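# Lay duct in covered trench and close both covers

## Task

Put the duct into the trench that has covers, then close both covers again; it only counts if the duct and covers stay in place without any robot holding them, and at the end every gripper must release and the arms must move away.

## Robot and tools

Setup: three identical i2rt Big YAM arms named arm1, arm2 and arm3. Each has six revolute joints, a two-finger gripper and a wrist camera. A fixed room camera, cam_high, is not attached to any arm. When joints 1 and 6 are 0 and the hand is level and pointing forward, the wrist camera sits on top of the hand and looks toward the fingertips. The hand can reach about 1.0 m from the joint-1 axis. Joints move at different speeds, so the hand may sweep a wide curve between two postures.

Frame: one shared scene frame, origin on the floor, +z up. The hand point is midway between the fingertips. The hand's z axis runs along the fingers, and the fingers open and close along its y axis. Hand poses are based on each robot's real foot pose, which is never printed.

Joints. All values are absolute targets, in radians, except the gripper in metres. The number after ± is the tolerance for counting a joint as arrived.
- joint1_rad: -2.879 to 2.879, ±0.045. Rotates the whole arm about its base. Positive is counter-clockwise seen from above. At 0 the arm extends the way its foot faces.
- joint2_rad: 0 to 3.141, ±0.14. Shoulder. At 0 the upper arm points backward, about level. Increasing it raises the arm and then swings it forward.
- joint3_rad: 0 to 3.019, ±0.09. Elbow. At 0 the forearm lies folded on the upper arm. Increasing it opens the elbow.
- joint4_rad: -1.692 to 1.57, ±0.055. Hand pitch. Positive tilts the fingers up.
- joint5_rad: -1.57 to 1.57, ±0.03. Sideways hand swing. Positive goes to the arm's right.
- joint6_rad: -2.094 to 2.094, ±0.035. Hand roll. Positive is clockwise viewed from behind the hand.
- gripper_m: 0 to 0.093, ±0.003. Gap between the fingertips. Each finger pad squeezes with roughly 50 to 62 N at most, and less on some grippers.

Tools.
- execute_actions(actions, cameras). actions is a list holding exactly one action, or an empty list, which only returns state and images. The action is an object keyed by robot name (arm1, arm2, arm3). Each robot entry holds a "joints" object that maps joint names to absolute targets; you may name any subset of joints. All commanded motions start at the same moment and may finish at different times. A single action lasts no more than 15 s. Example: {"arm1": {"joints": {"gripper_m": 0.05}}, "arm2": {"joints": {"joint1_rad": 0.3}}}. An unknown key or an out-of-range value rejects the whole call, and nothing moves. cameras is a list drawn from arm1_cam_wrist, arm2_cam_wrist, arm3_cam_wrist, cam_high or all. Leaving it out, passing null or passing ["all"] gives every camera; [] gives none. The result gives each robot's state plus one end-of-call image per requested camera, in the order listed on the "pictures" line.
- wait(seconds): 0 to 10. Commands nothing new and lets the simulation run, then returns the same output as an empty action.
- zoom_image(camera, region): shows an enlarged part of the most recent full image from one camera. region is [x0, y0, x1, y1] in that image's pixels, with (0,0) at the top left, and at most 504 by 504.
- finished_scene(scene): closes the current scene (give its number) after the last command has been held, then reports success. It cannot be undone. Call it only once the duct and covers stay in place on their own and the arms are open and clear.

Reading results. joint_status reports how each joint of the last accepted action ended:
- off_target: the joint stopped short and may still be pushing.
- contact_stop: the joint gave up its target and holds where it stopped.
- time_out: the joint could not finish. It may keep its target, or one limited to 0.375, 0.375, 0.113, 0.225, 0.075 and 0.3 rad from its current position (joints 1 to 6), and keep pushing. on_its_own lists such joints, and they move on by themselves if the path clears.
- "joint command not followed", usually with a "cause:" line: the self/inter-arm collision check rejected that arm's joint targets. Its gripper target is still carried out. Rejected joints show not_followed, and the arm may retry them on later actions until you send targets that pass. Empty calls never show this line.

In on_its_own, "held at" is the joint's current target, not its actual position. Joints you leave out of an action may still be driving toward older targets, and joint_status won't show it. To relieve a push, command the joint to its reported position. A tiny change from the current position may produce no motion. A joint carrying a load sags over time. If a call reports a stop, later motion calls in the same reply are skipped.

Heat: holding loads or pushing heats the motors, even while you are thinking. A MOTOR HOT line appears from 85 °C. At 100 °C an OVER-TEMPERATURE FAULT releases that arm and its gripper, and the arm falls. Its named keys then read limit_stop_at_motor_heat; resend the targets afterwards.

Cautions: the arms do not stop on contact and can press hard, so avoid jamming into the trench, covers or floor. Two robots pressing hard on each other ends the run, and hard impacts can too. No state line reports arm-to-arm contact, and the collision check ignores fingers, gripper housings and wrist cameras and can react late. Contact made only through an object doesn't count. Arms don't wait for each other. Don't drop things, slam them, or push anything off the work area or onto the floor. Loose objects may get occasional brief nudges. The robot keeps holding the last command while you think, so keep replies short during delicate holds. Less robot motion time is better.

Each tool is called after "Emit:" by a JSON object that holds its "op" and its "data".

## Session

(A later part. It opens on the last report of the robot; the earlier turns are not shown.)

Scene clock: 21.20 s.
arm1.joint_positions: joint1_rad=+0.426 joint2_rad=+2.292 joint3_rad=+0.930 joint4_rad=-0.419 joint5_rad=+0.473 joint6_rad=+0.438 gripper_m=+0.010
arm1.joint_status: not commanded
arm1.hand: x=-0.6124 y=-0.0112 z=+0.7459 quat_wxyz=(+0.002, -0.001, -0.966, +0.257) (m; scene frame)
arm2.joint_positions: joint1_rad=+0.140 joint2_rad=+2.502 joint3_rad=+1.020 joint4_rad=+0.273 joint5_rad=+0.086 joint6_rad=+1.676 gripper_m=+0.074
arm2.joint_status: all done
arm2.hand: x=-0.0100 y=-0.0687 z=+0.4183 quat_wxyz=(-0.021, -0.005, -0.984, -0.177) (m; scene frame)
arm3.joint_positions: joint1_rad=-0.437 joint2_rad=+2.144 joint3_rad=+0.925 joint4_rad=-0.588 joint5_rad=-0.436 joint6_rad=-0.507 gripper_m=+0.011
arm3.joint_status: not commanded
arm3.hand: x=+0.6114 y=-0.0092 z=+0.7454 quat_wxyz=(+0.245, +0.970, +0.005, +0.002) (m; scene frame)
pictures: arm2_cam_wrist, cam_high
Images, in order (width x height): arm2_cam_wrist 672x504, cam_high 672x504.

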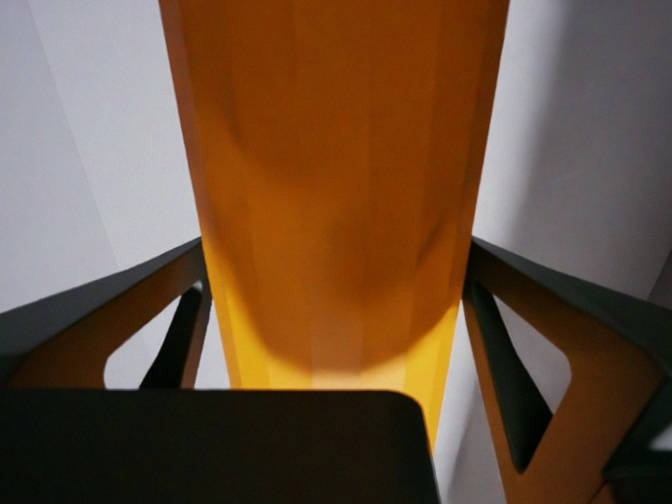

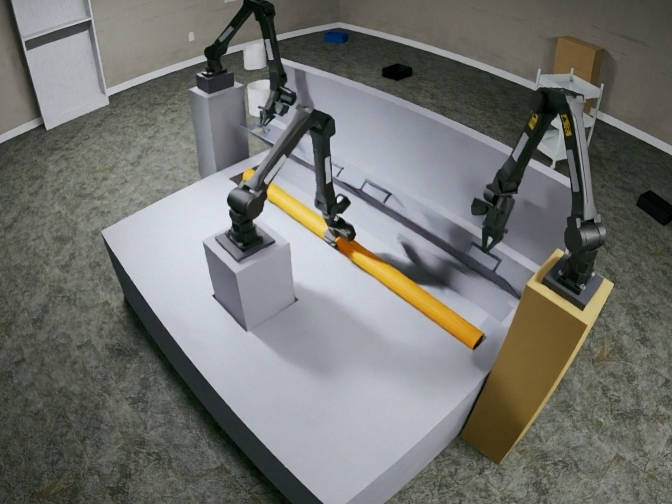

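Emit:
{"op": "execute_actions", "data": {"actions": []}}

Scene clock: 21.80 s.
arm1.joint_positions: joint1_rad=+0.426 joint2_rad=+2.292 joint3_rad=+0.930 joint4_rad=-0.419 joint5_rad=+0.473 joint6_rad=+0.438 gripper_m=+0.010
arm1.joint_status: not commanded
arm1.hand: x=-0.6124 y=-0.0112 z=+0.7459 quat_wxyz=(+0.002, -0.001, -0.966, +0.257) (m; scene frame)
arm2.joint_positions: joint1_rad=+0.140 joint2_rad=+2.502 joint3_rad=+1.020 joint4_rad=+0.273 joint5_rad=+0.086 joint6_rad=+1.676 gripper_m=+0.074
arm2.joint_status: all done
arm2.hand: x=-0.0100 y=-0.0687 z=+0.4183 quat_wxyz=(-0.021, -0.005, -0.984, -0.177) (m; scene frame)
arm3.joint_positions: joint1_rad=-0.437 joint2_rad=+2.144 joint3_rad=+0.925 joint4_rad=-0.588 joint5_rad=-0.436 joint6_rad=-0.507 gripper_m=+0.011
arm3.joint_status: not commanded
arm3.hand: x=+0.6114 y=-0.0092 z=+0.7454 quat_wxyz=(+0.245, +0.970, +0.005, +0.002) (m; scene frame)
pictures: arm1_cam_wrist, arm2_cam_wrist, arm3_cam_wrist, cam_high
Images, in order (width x height): arm1_cam_wrist 672x504, arm2_cam_wrist 672x504, arm3_cam_wrist 672x504, cam_high 672x504.

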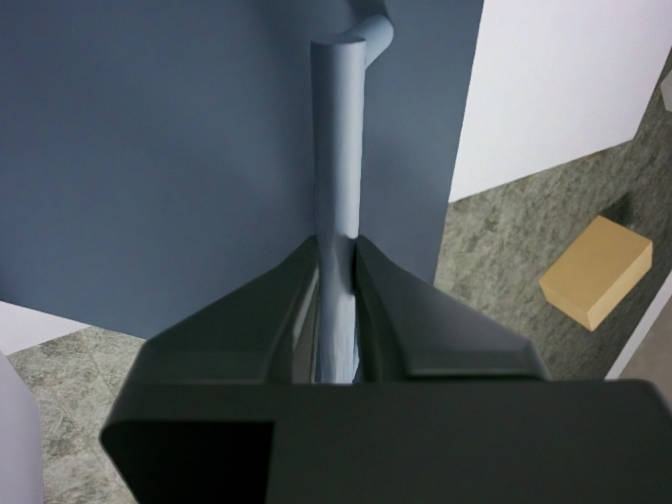

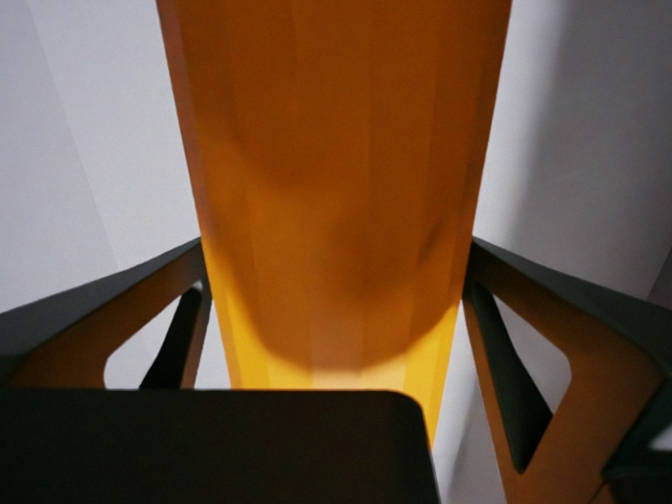

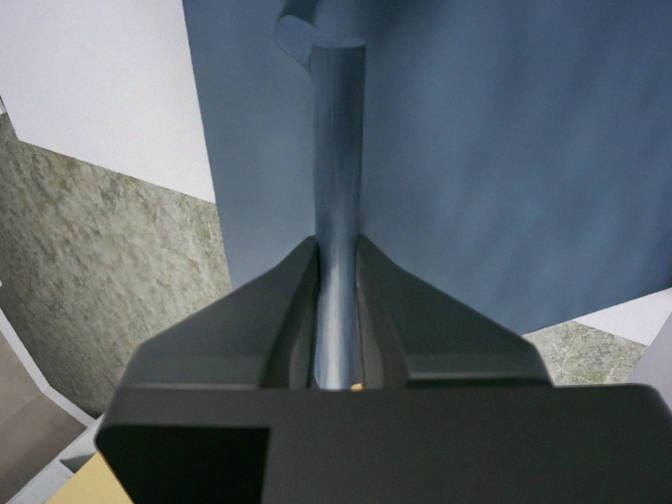

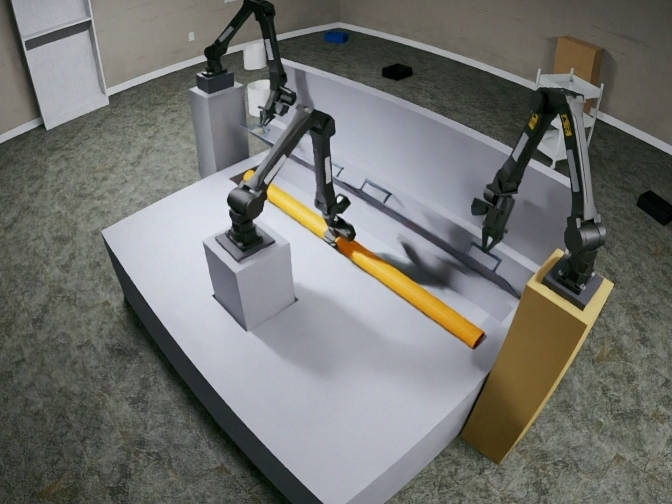

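Emit:
{"op": "execute_actions", "data": {"actions": [{"arm2":{"joints":{"joint2_rad":2.49,"joint3_rad":1.095}}}], "cameras": ["cam_high","arm2_cam_wrist"]}}

Emit:
{"op": "zoom_image", "data": {"camera": "cam_high", "region": [200, 130, 380, 265]}}

Scene clock: 23.10 s.
arm1.joint_positions: joint1_rad=+0.426 joint2_rad=+2.292 joint3_rad=+0.930 joint4_rad=-0.419 joint5_rad=+0.473 joint6_rad=+0.438 gripper_m=+0.010
arm1.joint_status: not commanded
arm1.hand: x=-0.6124 y=-0.0112 z=+0.7459 quat_wxyz=(+0.002, -0.001, -0.966, +0.257) (m; scene frame)
arm2.joint_positions: joint1_rad=+0.140 joint2_rad=+2.554 joint3_rad=+1.071 joint4_rad=+0.271 joint5_rad=+0.087 joint6_rad=+1.676 gripper_m=+0.074
arm2.joint_status: all done
arm2.hand: x=-0.0106 y=-0.0616 z=+0.3997 quat_wxyz=(-0.022, -0.005, -0.984, -0.175) (m; scene frame)
arm3.joint_positions: joint1_rad=-0.437 joint2_rad=+2.144 joint3_rad=+0.925 joint4_rad=-0.588 joint5_rad=-0.436 joint6_rad=-0.507 gripper_m=+0.011
arm3.joint_status: not commanded
arm3.hand: x=+0.6114 y=-0.0092 z=+0.7454 quat_wxyz=(+0.245, +0.970, +0.005, +0.002) (m; scene frame)
pictures: arm2_cam_wrist, cam_high
Images, in order (width x height): arm2_cam_wrist 672x504, cam_high 672x504.

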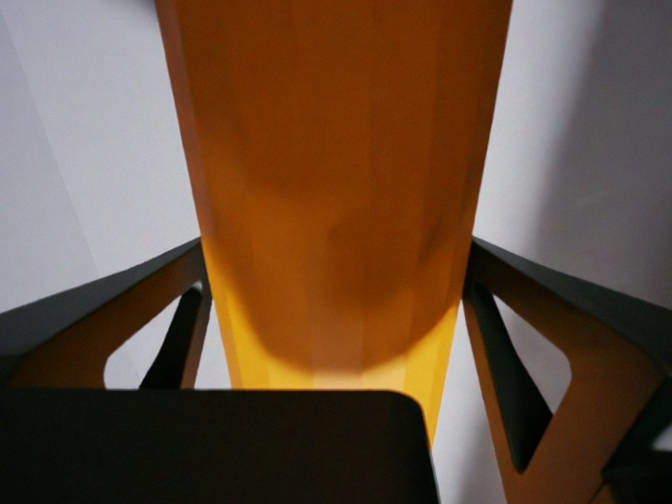

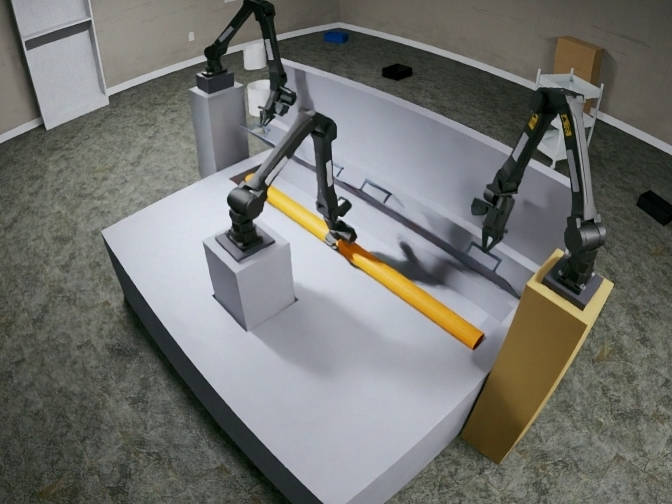

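Region (200, 130, 380, 265) of cam_high's 672x504 image, scaled by 2.800, with more detail than that image has; it fills the top 378 rows of this view, and the rest is white.

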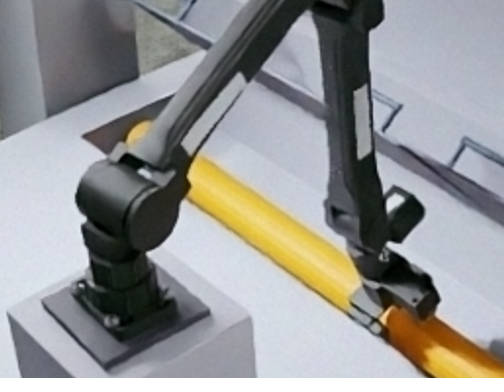

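Emit:
{"op": "execute_actions", "data": {"actions": [{"arm2":{"joints":{"joint2_rad":2.545,"joint3_rad":1.11}}}], "cameras": ["cam_high"]}}

Emit:
{"op": "zoom_image", "data": {"camera": "cam_high", "region": [200, 130, 520, 370]}}

Scene clock: 23.87 s.
arm1.joint_positions: joint1_rad=+0.426 joint2_rad=+2.292 joint3_rad=+0.930 joint4_rad=-0.419 joint5_rad=+0.473 joint6_rad=+0.438 gripper_m=+0.010
arm1.joint_status: not commanded
arm1.hand: x=-0.6124 y=-0.0112 z=+0.7459 quat_wxyz=(+0.002, -0.001, -0.966, +0.257) (m; scene frame)
arm2.joint_positions: joint1_rad=+0.140 joint2_rad=+2.592 joint3_rad=+1.090 joint4_rad=+0.273 joint5_rad=+0.088 joint6_rad=+1.672 gripper_m=+0.074
arm2.joint_status: all done
arm2.hand: x=-0.0100 y=-0.0676 z=+0.3845 quat_wxyz=(-0.023, -0.003, -0.986, -0.167) (m; scene frame)
arm3.joint_positions: joint1_rad=-0.437 joint2_rad=+2.144 joint3_rad=+0.925 joint4_rad=-0.588 joint5_rad=-0.436 joint6_rad=-0.507 gripper_m=+0.011
arm3.joint_status: not commanded
arm3.hand: x=+0.6114 y=-0.0092 z=+0.7454 quat_wxyz=(+0.245, +0.970, +0.005, +0.002) (m; scene frame)
pictures: cam_high
Images, in order (width x height): cam_high 672x504.

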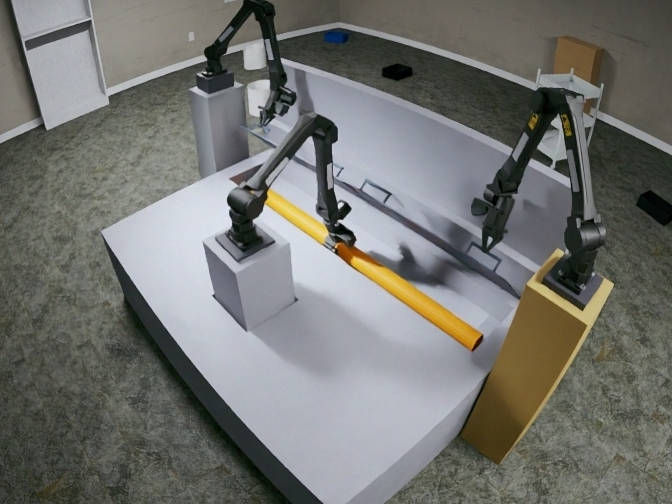

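Region (200, 130, 520, 370) of cam_high's 672x504 image, scaled by 1.575, with more detail than that image has; it fills the top 378 rows of this view, and the rest is white.

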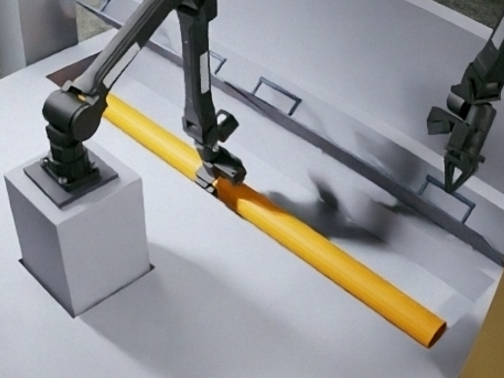

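Emit:
{"op": "zoom_image", "data": {"camera": "cam_high", "region": [420, 280, 540, 380]}}

Emit:
{"op": "zoom_image", "data": {"camera": "cam_high", "region": [210, 150, 310, 230]}}

Region (420, 280, 540, 380) of cam_high's 672x504 image, scaled by 4.200, with more detail than that image has.

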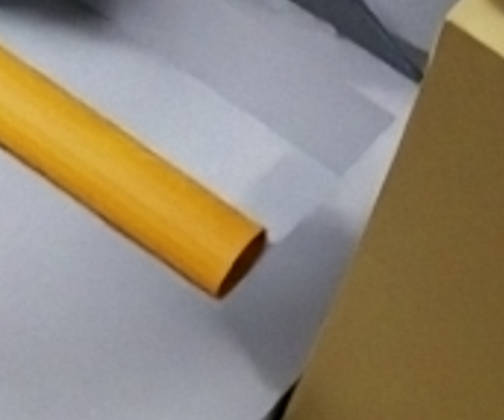

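Region (210, 150, 310, 230) of cam_high's 672x504 image, scaled by 5.040, with more detail than that image has; it fills the top 403 rows of this view, and the rest is white.

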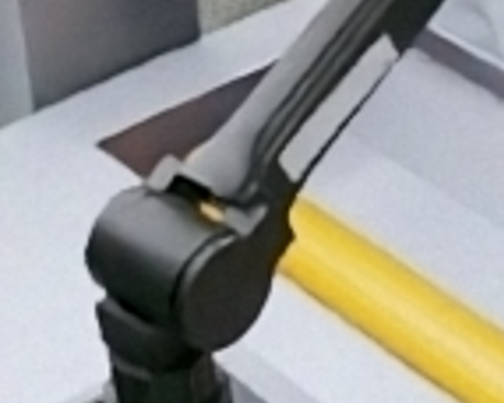

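Emit:
{"op": "execute_actions", "data": {"actions": [{"arm2":{"joints":{"joint2_rad":2.56,"joint4_rad":0.275,"gripper_m":0.092}}}], "cameras": ["cam_high","arm2_cam_wrist"]}}

Scene clock: 25.00 s.
arm1.joint_positions: joint1_rad=+0.426 joint2_rad=+2.292 joint3_rad=+0.930 joint4_rad=-0.419 joint5_rad=+0.473 joint6_rad=+0.438 gripper_m=+0.010
arm1.joint_status: not commanded
arm1.hand: x=-0.6124 y=-0.0112 z=+0.7459 quat_wxyz=(+0.002, -0.001, -0.966, +0.257) (m; scene frame)
arm2.joint_positions: joint1_rad=+0.140 joint2_rad=+2.580 joint3_rad=+1.097 joint4_rad=+0.271 joint5_rad=+0.091 joint6_rad=+1.672 gripper_m=+0.092
arm2.joint_status: all done
arm2.hand: x=-0.0104 y=-0.0582 z=+0.3906 quat_wxyz=(-0.024, -0.003, -0.984, -0.175) (m; scene frame)
arm3.joint_positions: joint1_rad=-0.437 joint2_rad=+2.144 joint3_rad=+0.925 joint4_rad=-0.588 joint5_rad=-0.436 joint6_rad=-0.507 gripper_m=+0.011
arm3.joint_status: not commanded
arm3.hand: x=+0.6114 y=-0.0092 z=+0.7454 quat_wxyz=(+0.245, +0.970, +0.005, +0.002) (m; scene frame)
pictures: arm2_cam_wrist, cam_high
Images, in order (width x height): arm2_cam_wrist 672x504, cam_high 672x504.

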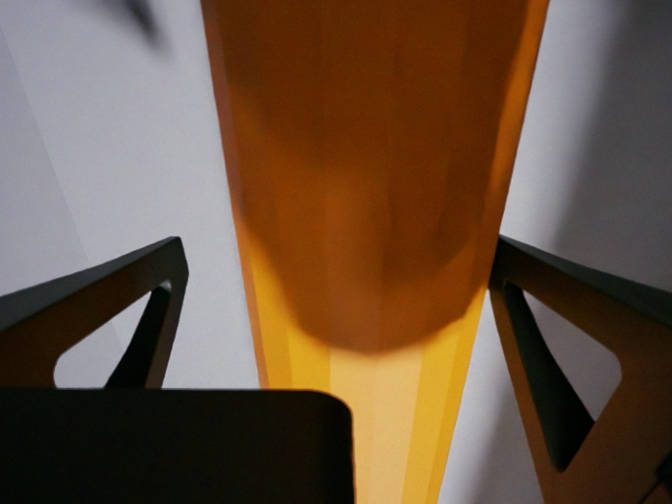

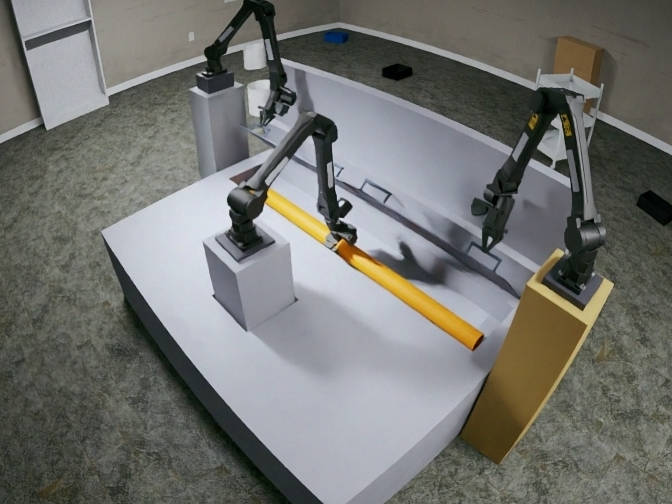

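Emit:
{"op": "execute_actions", "data": {"actions": [{"arm2":{"joints":{"joint2_rad":2.325,"joint3_rad":0.895,"joint4_rad":0.25}}}], "cameras": ["cam_high","arm2_cam_wrist"]}}

Scene clock: 26.13 s.
arm1.joint_positions: joint1_rad=+0.427 joint2_rad=+2.289 joint3_rad=+0.930 joint4_rad=-0.420 joint5_rad=+0.470 joint6_rad=+0.440 gripper_m=+0.010
arm1.joint_status: not commanded
arm1.hand: x=-0.6123 y=-0.0104 z=+0.7466 quat_wxyz=(+0.002, -0.002, -0.967, +0.256) (m; scene frame)
arm2.joint_positions: joint1_rad=+0.140 joint2_rad=+2.326 joint3_rad=+0.895 joint4_rad=+0.260 joint5_rad=+0.092 joint6_rad=+1.672 gripper_m=+0.092
arm2.joint_status: all done
arm2.hand: x=-0.0080 y=-0.0752 z=+0.4819 quat_wxyz=(-0.022, -0.004, -0.981, -0.195) (m; scene frame)
arm3.joint_positions: joint1_rad=-0.437 joint2_rad=+2.144 joint3_rad=+0.925 joint4_rad=-0.588 joint5_rad=-0.436 joint6_rad=-0.507 gripper_m=+0.011
arm3.joint_status: not commanded
arm3.hand: x=+0.6114 y=-0.0092 z=+0.7454 quat_wxyz=(+0.245, +0.970, +0.005, +0.002) (m; scene frame)
pictures: arm2_cam_wrist, cam_high
Images, in order (width x height): arm2_cam_wrist 672x504, cam_high 672x504.

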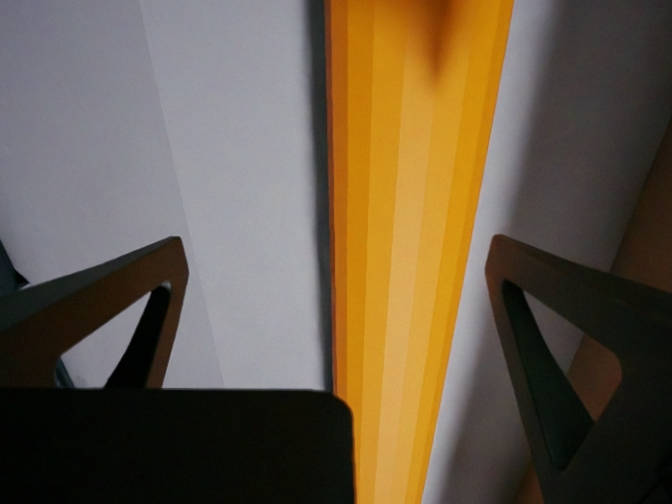

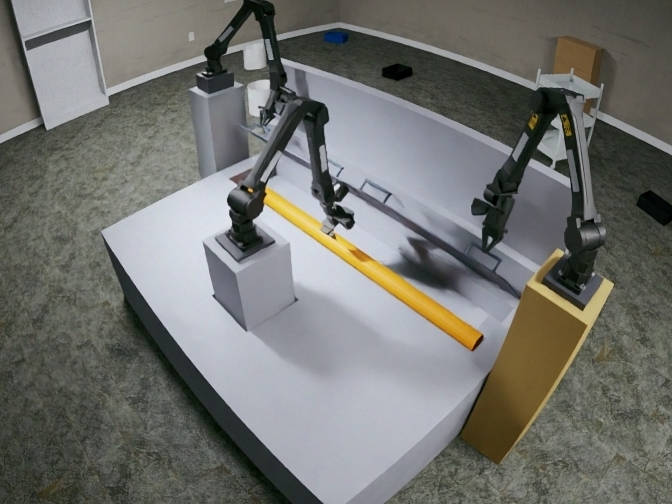

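Emit:
{"op": "execute_actions", "data": {"actions": [{"arm2":{"joints":{"joint2_rad":2.185,"joint3_rad":0.62,"joint4_rad":0.28}}}], "cameras": ["cam_high"]}}

Scene clock: 27.57 s.
arm1.joint_positions: joint1_rad=+0.427 joint2_rad=+2.289 joint3_rad=+0.930 joint4_rad=-0.420 joint5_rad=+0.470 joint6_rad=+0.440 gripper_m=+0.010
arm1.joint_status: not commanded
arm1.hand: x=-0.6123 y=-0.0104 z=+0.7466 quat_wxyz=(+0.002, -0.002, -0.967, +0.256) (m; scene frame)
arm2.joint_positions: joint1_rad=+0.140 joint2_rad=+2.177 joint3_rad=+0.614 joint4_rad=+0.265 joint5_rad=+0.092 joint6_rad=+1.672 gripper_m=+0.092
arm2.joint_status: all done
arm2.hand: x=+0.0052 y=-0.1912 z=+0.5127 quat_wxyz=(-0.029, -0.001, -0.991, -0.133) (m; scene frame)
arm3.joint_positions: joint1_rad=-0.437 joint2_rad=+2.144 joint3_rad=+0.925 joint4_rad=-0.588 joint5_rad=-0.436 joint6_rad=-0.507 gripper_m=+0.011
arm3.joint_status: not commanded
arm3.hand: x=+0.6114 y=-0.0092 z=+0.7454 quat_wxyz=(+0.245, +0.970, +0.005, +0.002) (m; scene frame)
pictures: cam_high
Images, in order (width x height): cam_high 672x504.

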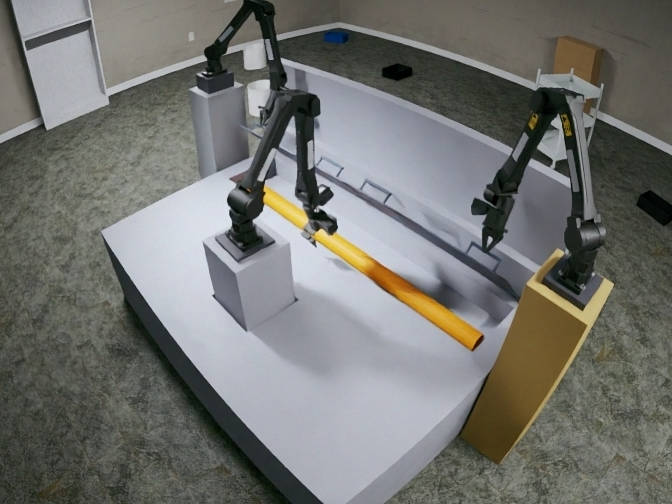

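Emit:
{"op": "execute_actions", "data": {"actions": [{"arm2":{"joints":{"joint2_rad":1.45,"joint3_rad":0.34,"joint4_rad":-0.3}},"arm1":{"joints":{"joint1_rad":0.166,"joint2_rad":2.305,"joint3_rad":0.869,"joint4_rad":-0.1,"joint5_rad":0.268,"joint6_rad":0.123}},"arm3":{"joints":{"joint1_rad":-0.194,"joint2_rad":2.13,"joint3_rad":0.827,"joint4_rad":-0.265,"joint5_rad":-0.264,"joint6_rad":-0.211}}}], "cameras": ["cam_high"]}}

Emit:
{"op": "execute_actions", "data": {"actions": [{"arm2":{"joints":{"joint2_rad":0.9,"joint3_rad":0.5,"joint4_rad":-0.8}},"arm1":{"joints":{"joint1_rad":-0.163,"joint2_rad":2.51,"joint3_rad":0.985,"joint4_rad":-0.01,"joint5_rad":-0.098,"joint6_rad":-0.216}},"arm3":{"joints":{"joint1_rad":0.138,"joint2_rad":2.335,"joint3_rad":0.881,"joint4_rad":-0.075,"joint5_rad":0.099,"joint6_rad":0.129}}}], "cameras": ["cam_high"]}}

Scene clock: 29.33 s.
arm1.joint_positions: joint1_rad=+0.156 joint2_rad=+2.379 joint3_rad=+0.874 joint4_rad=-0.103 joint5_rad=+0.254 joint6_rad=+0.133 gripper_m=+0.010
arm1.joint_status: all done
arm1.hand: x=-0.6098 y=-0.0742 z=+0.6934 quat_wxyz=(+0.005, -0.006, -0.991, +0.131) (m; scene frame)
arm2.joint_positions: joint1_rad=+0.140 joint2_rad=+1.452 joint3_rad=+0.332 joint4_rad=-0.287 joint5_rad=+0.092 joint6_rad=+1.672 gripper_m=+0.092
arm2.joint_status: all done
arm2.hand: x=+0.0180 y=-0.3001 z=+0.6583 quat_wxyz=(-0.035, +0.001, -0.996, -0.079) (m; scene frame)
arm3.joint_positions: joint1_rad=-0.193 joint2_rad=+2.197 joint3_rad=+0.826 joint4_rad=-0.265 joint5_rad=-0.243 joint6_rad=-0.223 gripper_m=+0.010
arm3.joint_status: all done
arm3.hand: x=+0.6091 y=-0.0684 z=+0.6985 quat_wxyz=(+0.127, +0.992, +0.006, +0.004) (m; scene frame)
pictures: cam_high
Images, in order (width x height): cam_high 672x504.

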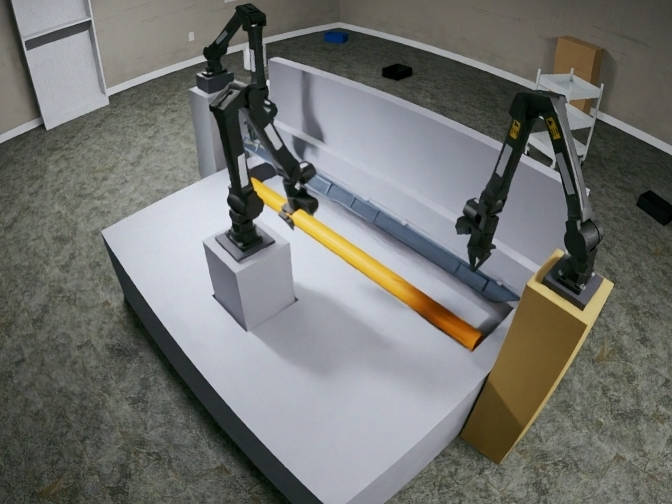

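Scene clock: 30.57 s.
arm1.joint_positions: joint1_rad=-0.157 joint2_rad=+2.594 joint3_rad=+1.004 joint4_rad=+0.000 joint5_rad=-0.081 joint6_rad=-0.200 gripper_m=+0.010
arm1.joint_status: all done
arm1.hand: x=-0.6080 y=-0.1316 z=+0.6146 quat_wxyz=(+0.004, +0.001, -0.999, -0.038) (m; scene frame)
arm2.joint_positions: joint1_rad=+0.140 joint2_rad=+0.900 joint3_rad=+0.488 joint4_rad=-0.786 joint5_rad=+0.092 joint6_rad=+1.672 gripper_m=+0.092
arm2.joint_status: all done
arm2.hand: x=+0.0154 y=-0.2700 z=+0.8169 quat_wxyz=(-0.024, -0.004, -0.983, -0.181) (m; scene frame)
arm3.joint_positions: joint1_rad=+0.127 joint2_rad=+2.415 joint3_rad=+0.888 joint4_rad=-0.071 joint5_rad=+0.086 joint6_rad=+0.115 gripper_m=+0.010
arm3.joint_status: all done
arm3.hand: x=+0.6093 y=-0.1278 z=+0.6203 quat_wxyz=(-0.043, +0.999, +0.002, +0.006) (m; scene frame)
pictures: cam_high
Images, in order (width x height): cam_high 672x504.

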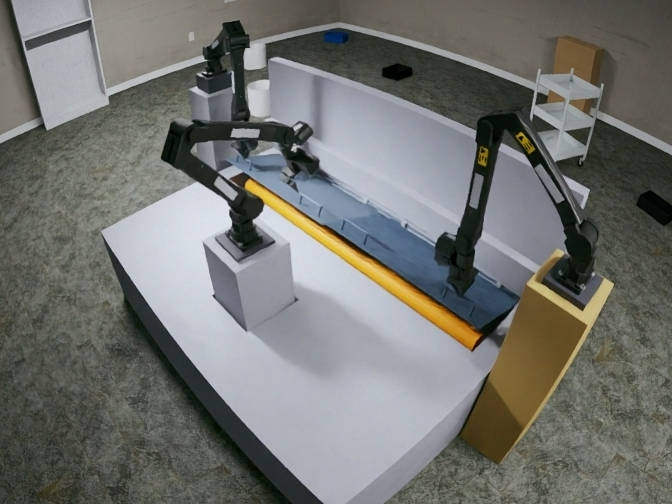

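Emit:
{"op": "execute_actions", "data": {"actions": [{"arm1":{"joints":{"joint1_rad":-0.297,"joint2_rad":2.763,"joint3_rad":1.2,"joint4_rad":-0.063,"joint5_rad":-0.235,"joint6_rad":-0.36}},"arm3":{"joints":{"joint1_rad":0.278,"joint2_rad":2.602,"joint3_rad":1.055,"joint4_rad":-0.07,"joint5_rad":0.241,"joint6_rad":0.276}}}], "cameras": ["cam_high"]}}

Emit:
{"op": "execute_actions", "data": {"actions": [{"arm1":{"joints":{"joint1_rad":-0.31,"joint2_rad":2.85,"joint3_rad":1.285,"joint4_rad":-0.045}},"arm3":{"joints":{"joint1_rad":0.29,"joint2_rad":2.70,"joint3_rad":1.14,"joint4_rad":-0.045}}}], "cameras": ["cam_high"]}}

Scene clock: 31.77 s.
arm1.joint_positions: joint1_rad=-0.296 joint2_rad=+2.828 joint3_rad=+1.226 joint4_rad=-0.043 joint5_rad=-0.220 joint6_rad=-0.349 gripper_m=+0.010
arm1.joint_status: all done
arm1.hand: x=-0.6072 y=-0.1617 z=+0.5324 quat_wxyz=(+0.000, +0.002, -0.994, -0.112) (m; scene frame)
arm2.joint_positions: joint1_rad=+0.140 joint2_rad=+0.900 joint3_rad=+0.488 joint4_rad=-0.786 joint5_rad=+0.092 joint6_rad=+1.672 gripper_m=+0.092
arm2.joint_status: not commanded
arm2.hand: x=+0.0154 y=-0.2700 z=+0.8169 quat_wxyz=(-0.024, -0.004, -0.983, -0.181) (m; scene frame)
arm3.joint_positions: joint1_rad=+0.277 joint2_rad=+2.666 joint3_rad=+1.071 joint4_rad=-0.058 joint5_rad=+0.223 joint6_rad=+0.269 gripper_m=+0.010
arm3.joint_status: all done
arm3.hand: x=+0.6102 y=-0.1594 z=+0.5368 quat_wxyz=(-0.117, +0.993, +0.004, +0.007) (m; scene frame)
pictures: cam_high
Images, in order (width x height): cam_high 672x504.

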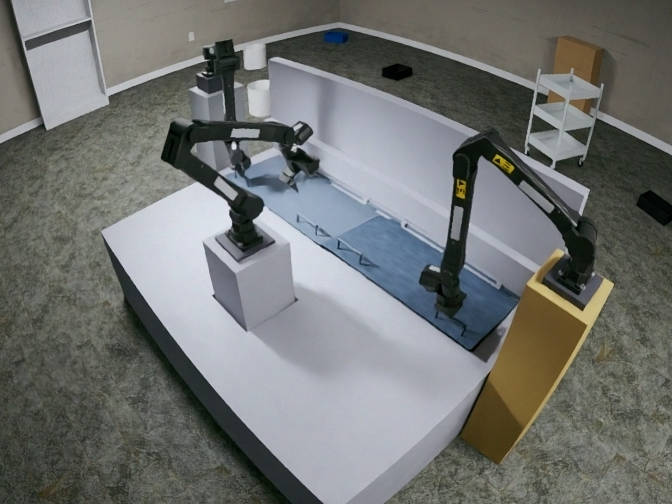

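Scene clock: 32.50 s.
arm1.joint_positions: joint1_rad=-0.308 joint2_rad=+2.889 joint3_rad=+1.285 joint4_rad=-0.042 joint5_rad=-0.226 joint6_rad=-0.355 gripper_m=+0.010
arm1.joint_status: all done
arm1.hand: x=-0.6071 y=-0.1657 z=+0.5094 quat_wxyz=(-0.002, -0.002, -0.993, -0.115) (m; scene frame)
arm2.joint_positions: joint1_rad=+0.140 joint2_rad=+0.900 joint3_rad=+0.488 joint4_rad=-0.786 joint5_rad=+0.092 joint6_rad=+1.672 gripper_m=+0.092
arm2.joint_status: not commanded
arm2.hand: x=+0.0154 y=-0.2700 z=+0.8169 quat_wxyz=(-0.024, -0.004, -0.983, -0.181) (m; scene frame)
arm3.joint_positions: joint1_rad=+0.293 joint2_rad=+2.753 joint3_rad=+1.142 joint4_rad=-0.045 joint5_rad=+0.223 joint6_rad=+0.276 gripper_m=+0.010
arm3.joint_status: all done
arm3.hand: x=+0.6102 y=-0.1654 z=+0.5045 quat_wxyz=(-0.117, +0.993, +0.008, +0.008) (m; scene frame)
pictures: cam_high
Images, in order (width x height): cam_high 672x504.

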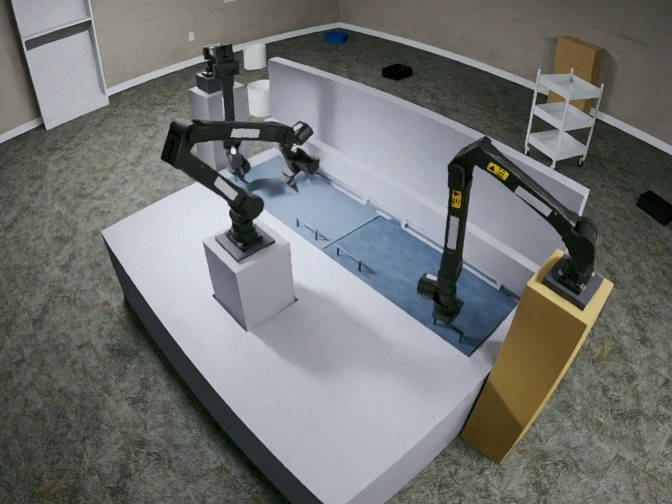

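Emit:
{"op": "execute_actions", "data": {"actions": [{"arm1":{"joints":{"joint2_rad":2.89,"joint3_rad":1.29,"gripper_m":0.04}},"arm3":{"joints":{"joint2_rad":2.745,"joint3_rad":1.148,"gripper_m":0.04}}}], "cameras": ["arm1_cam_wrist","arm3_cam_wrist"]}}

Emit:
{"op": "execute_actions", "data": {"actions": [{"arm1":{"joints":{"joint2_rad":1.9,"joint3_rad":0.6,"joint4_rad":-0.3}},"arm3":{"joints":{"joint2_rad":1.8,"joint3_rad":0.55,"joint4_rad":-0.3}}}]}}

Scene clock: 35.07 s.
arm1.joint_positions: joint1_rad=-0.308 joint2_rad=+2.889 joint3_rad=+1.286 joint4_rad=-0.042 joint5_rad=-0.233 joint6_rad=-0.355 gripper_m=+0.040
arm1.joint_status: all done
arm1.hand: x=-0.6058 y=-0.1650 z=+0.5096 quat_wxyz=(-0.004, -0.002, -0.993, -0.118) (m; scene frame)
arm2.joint_positions: joint1_rad=+0.140 joint2_rad=+0.900 joint3_rad=+0.488 joint4_rad=-0.786 joint5_rad=+0.092 joint6_rad=+1.672 gripper_m=+0.092
arm2.joint_status: not commanded
arm2.hand: x=+0.0154 y=-0.2700 z=+0.8169 quat_wxyz=(-0.024, -0.004, -0.983, -0.181) (m; scene frame)
arm3.joint_positions: joint1_rad=+0.293 joint2_rad=+2.752 joint3_rad=+1.145 joint4_rad=-0.045 joint5_rad=+0.237 joint6_rad=+0.276 gripper_m=+0.040
arm3.joint_status: all done
arm3.hand: x=+0.6071 y=-0.1637 z=+0.5054 quat_wxyz=(-0.123, +0.992, +0.008, +0.004) (m; scene frame)
pictures: arm1_cam_wrist, arm3_cam_wrist
Images, in order (width x height): arm1_cam_wrist 672x504, arm3_cam_wrist 672x504.

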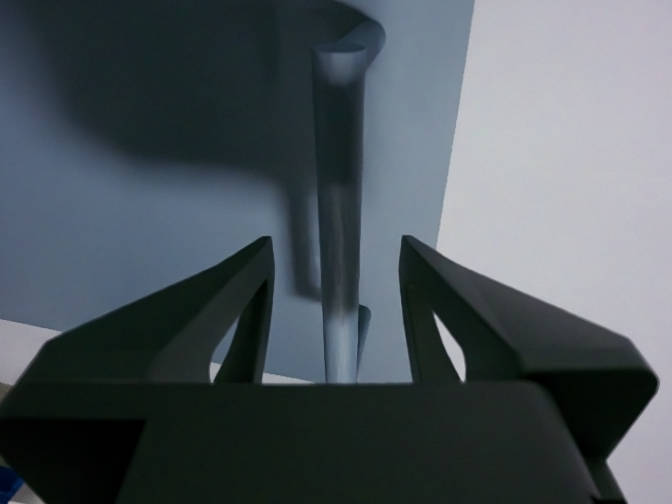

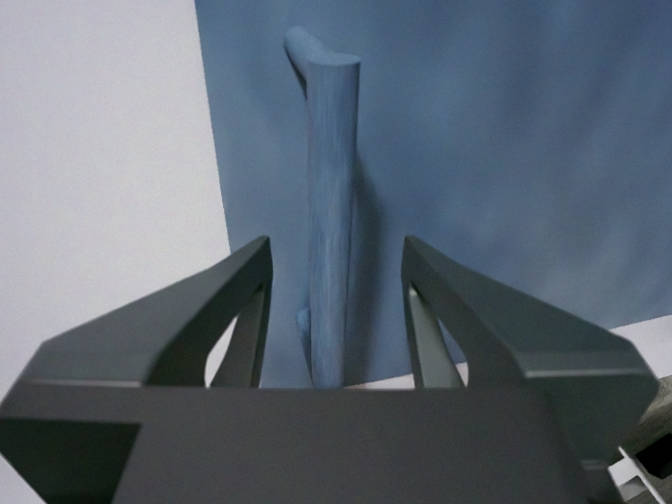

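Scene clock: 36.53 s.
arm1.joint_positions: joint1_rad=-0.308 joint2_rad=+1.912 joint3_rad=+0.604 joint4_rad=-0.293 joint5_rad=-0.234 joint6_rad=-0.355 gripper_m=+0.040
arm1.joint_status: all done
arm1.hand: x=-0.6713 y=-0.1383 z=+0.8272 quat_wxyz=(-0.024, +0.001, -0.994, -0.111) (m; scene frame)
arm2.joint_positions: joint1_rad=+0.140 joint2_rad=+0.900 joint3_rad=+0.488 joint4_rad=-0.786 joint5_rad=+0.092 joint6_rad=+1.672 gripper_m=+0.092
arm2.joint_status: not commanded
arm2.hand: x=+0.0154 y=-0.2700 z=+0.8169 quat_wxyz=(-0.024, -0.004, -0.983, -0.181) (m; scene frame)
arm3.joint_positions: joint1_rad=+0.293 joint2_rad=+1.805 joint3_rad=+0.558 joint4_rad=-0.294 joint5_rad=+0.237 joint6_rad=+0.276 gripper_m=+0.040
arm3.joint_status: all done
arm3.hand: x=+0.6657 y=-0.1462 z=+0.7957 quat_wxyz=(-0.108, +0.993, +0.001, -0.049) (m; scene frame)
pictures: arm1_cam_wrist, arm2_cam_wrist, arm3_cam_wrist, cam_high
Images, in order (width x height): arm1_cam_wrist 672x504, arm2_cam_wrist 672x504, arm3_cam_wrist 672x504, cam_high 672x504.

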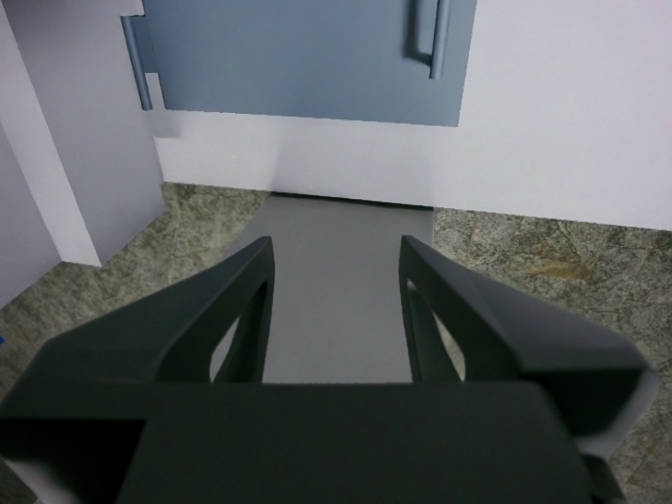

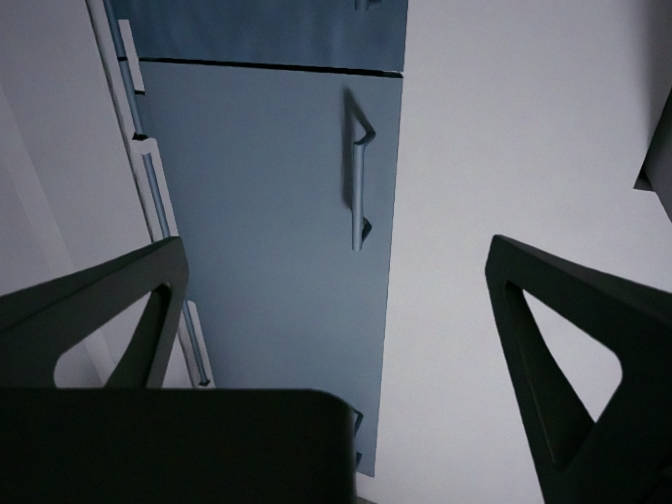

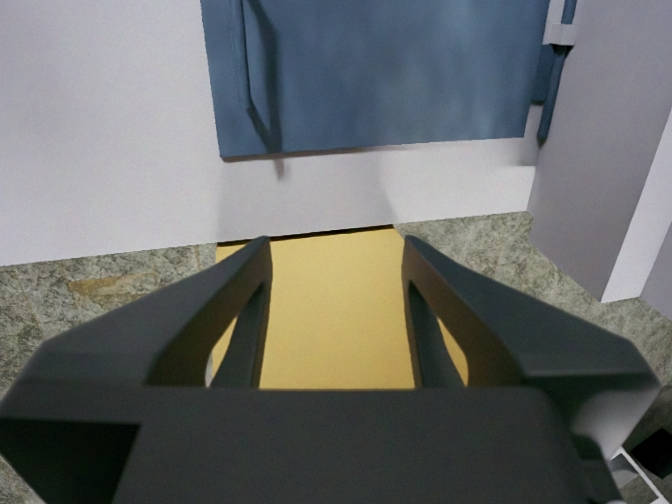

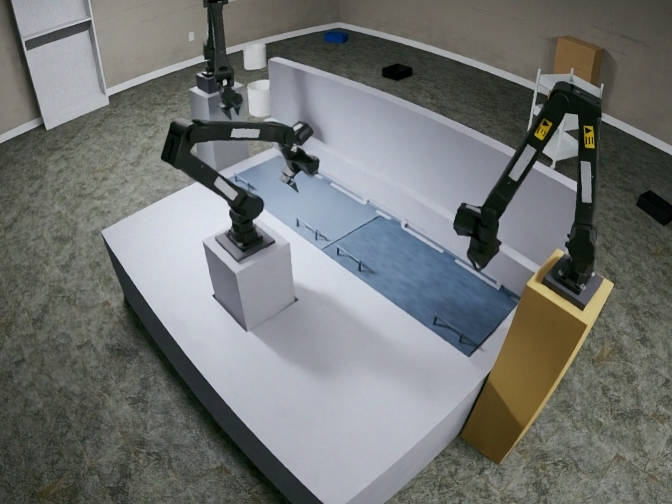

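Both covers lie flat over the duct and all three arms are clear.

Emit:
{"op": "finished_scene", "data": {"scene": 2}}

The scene is finished: the task was done.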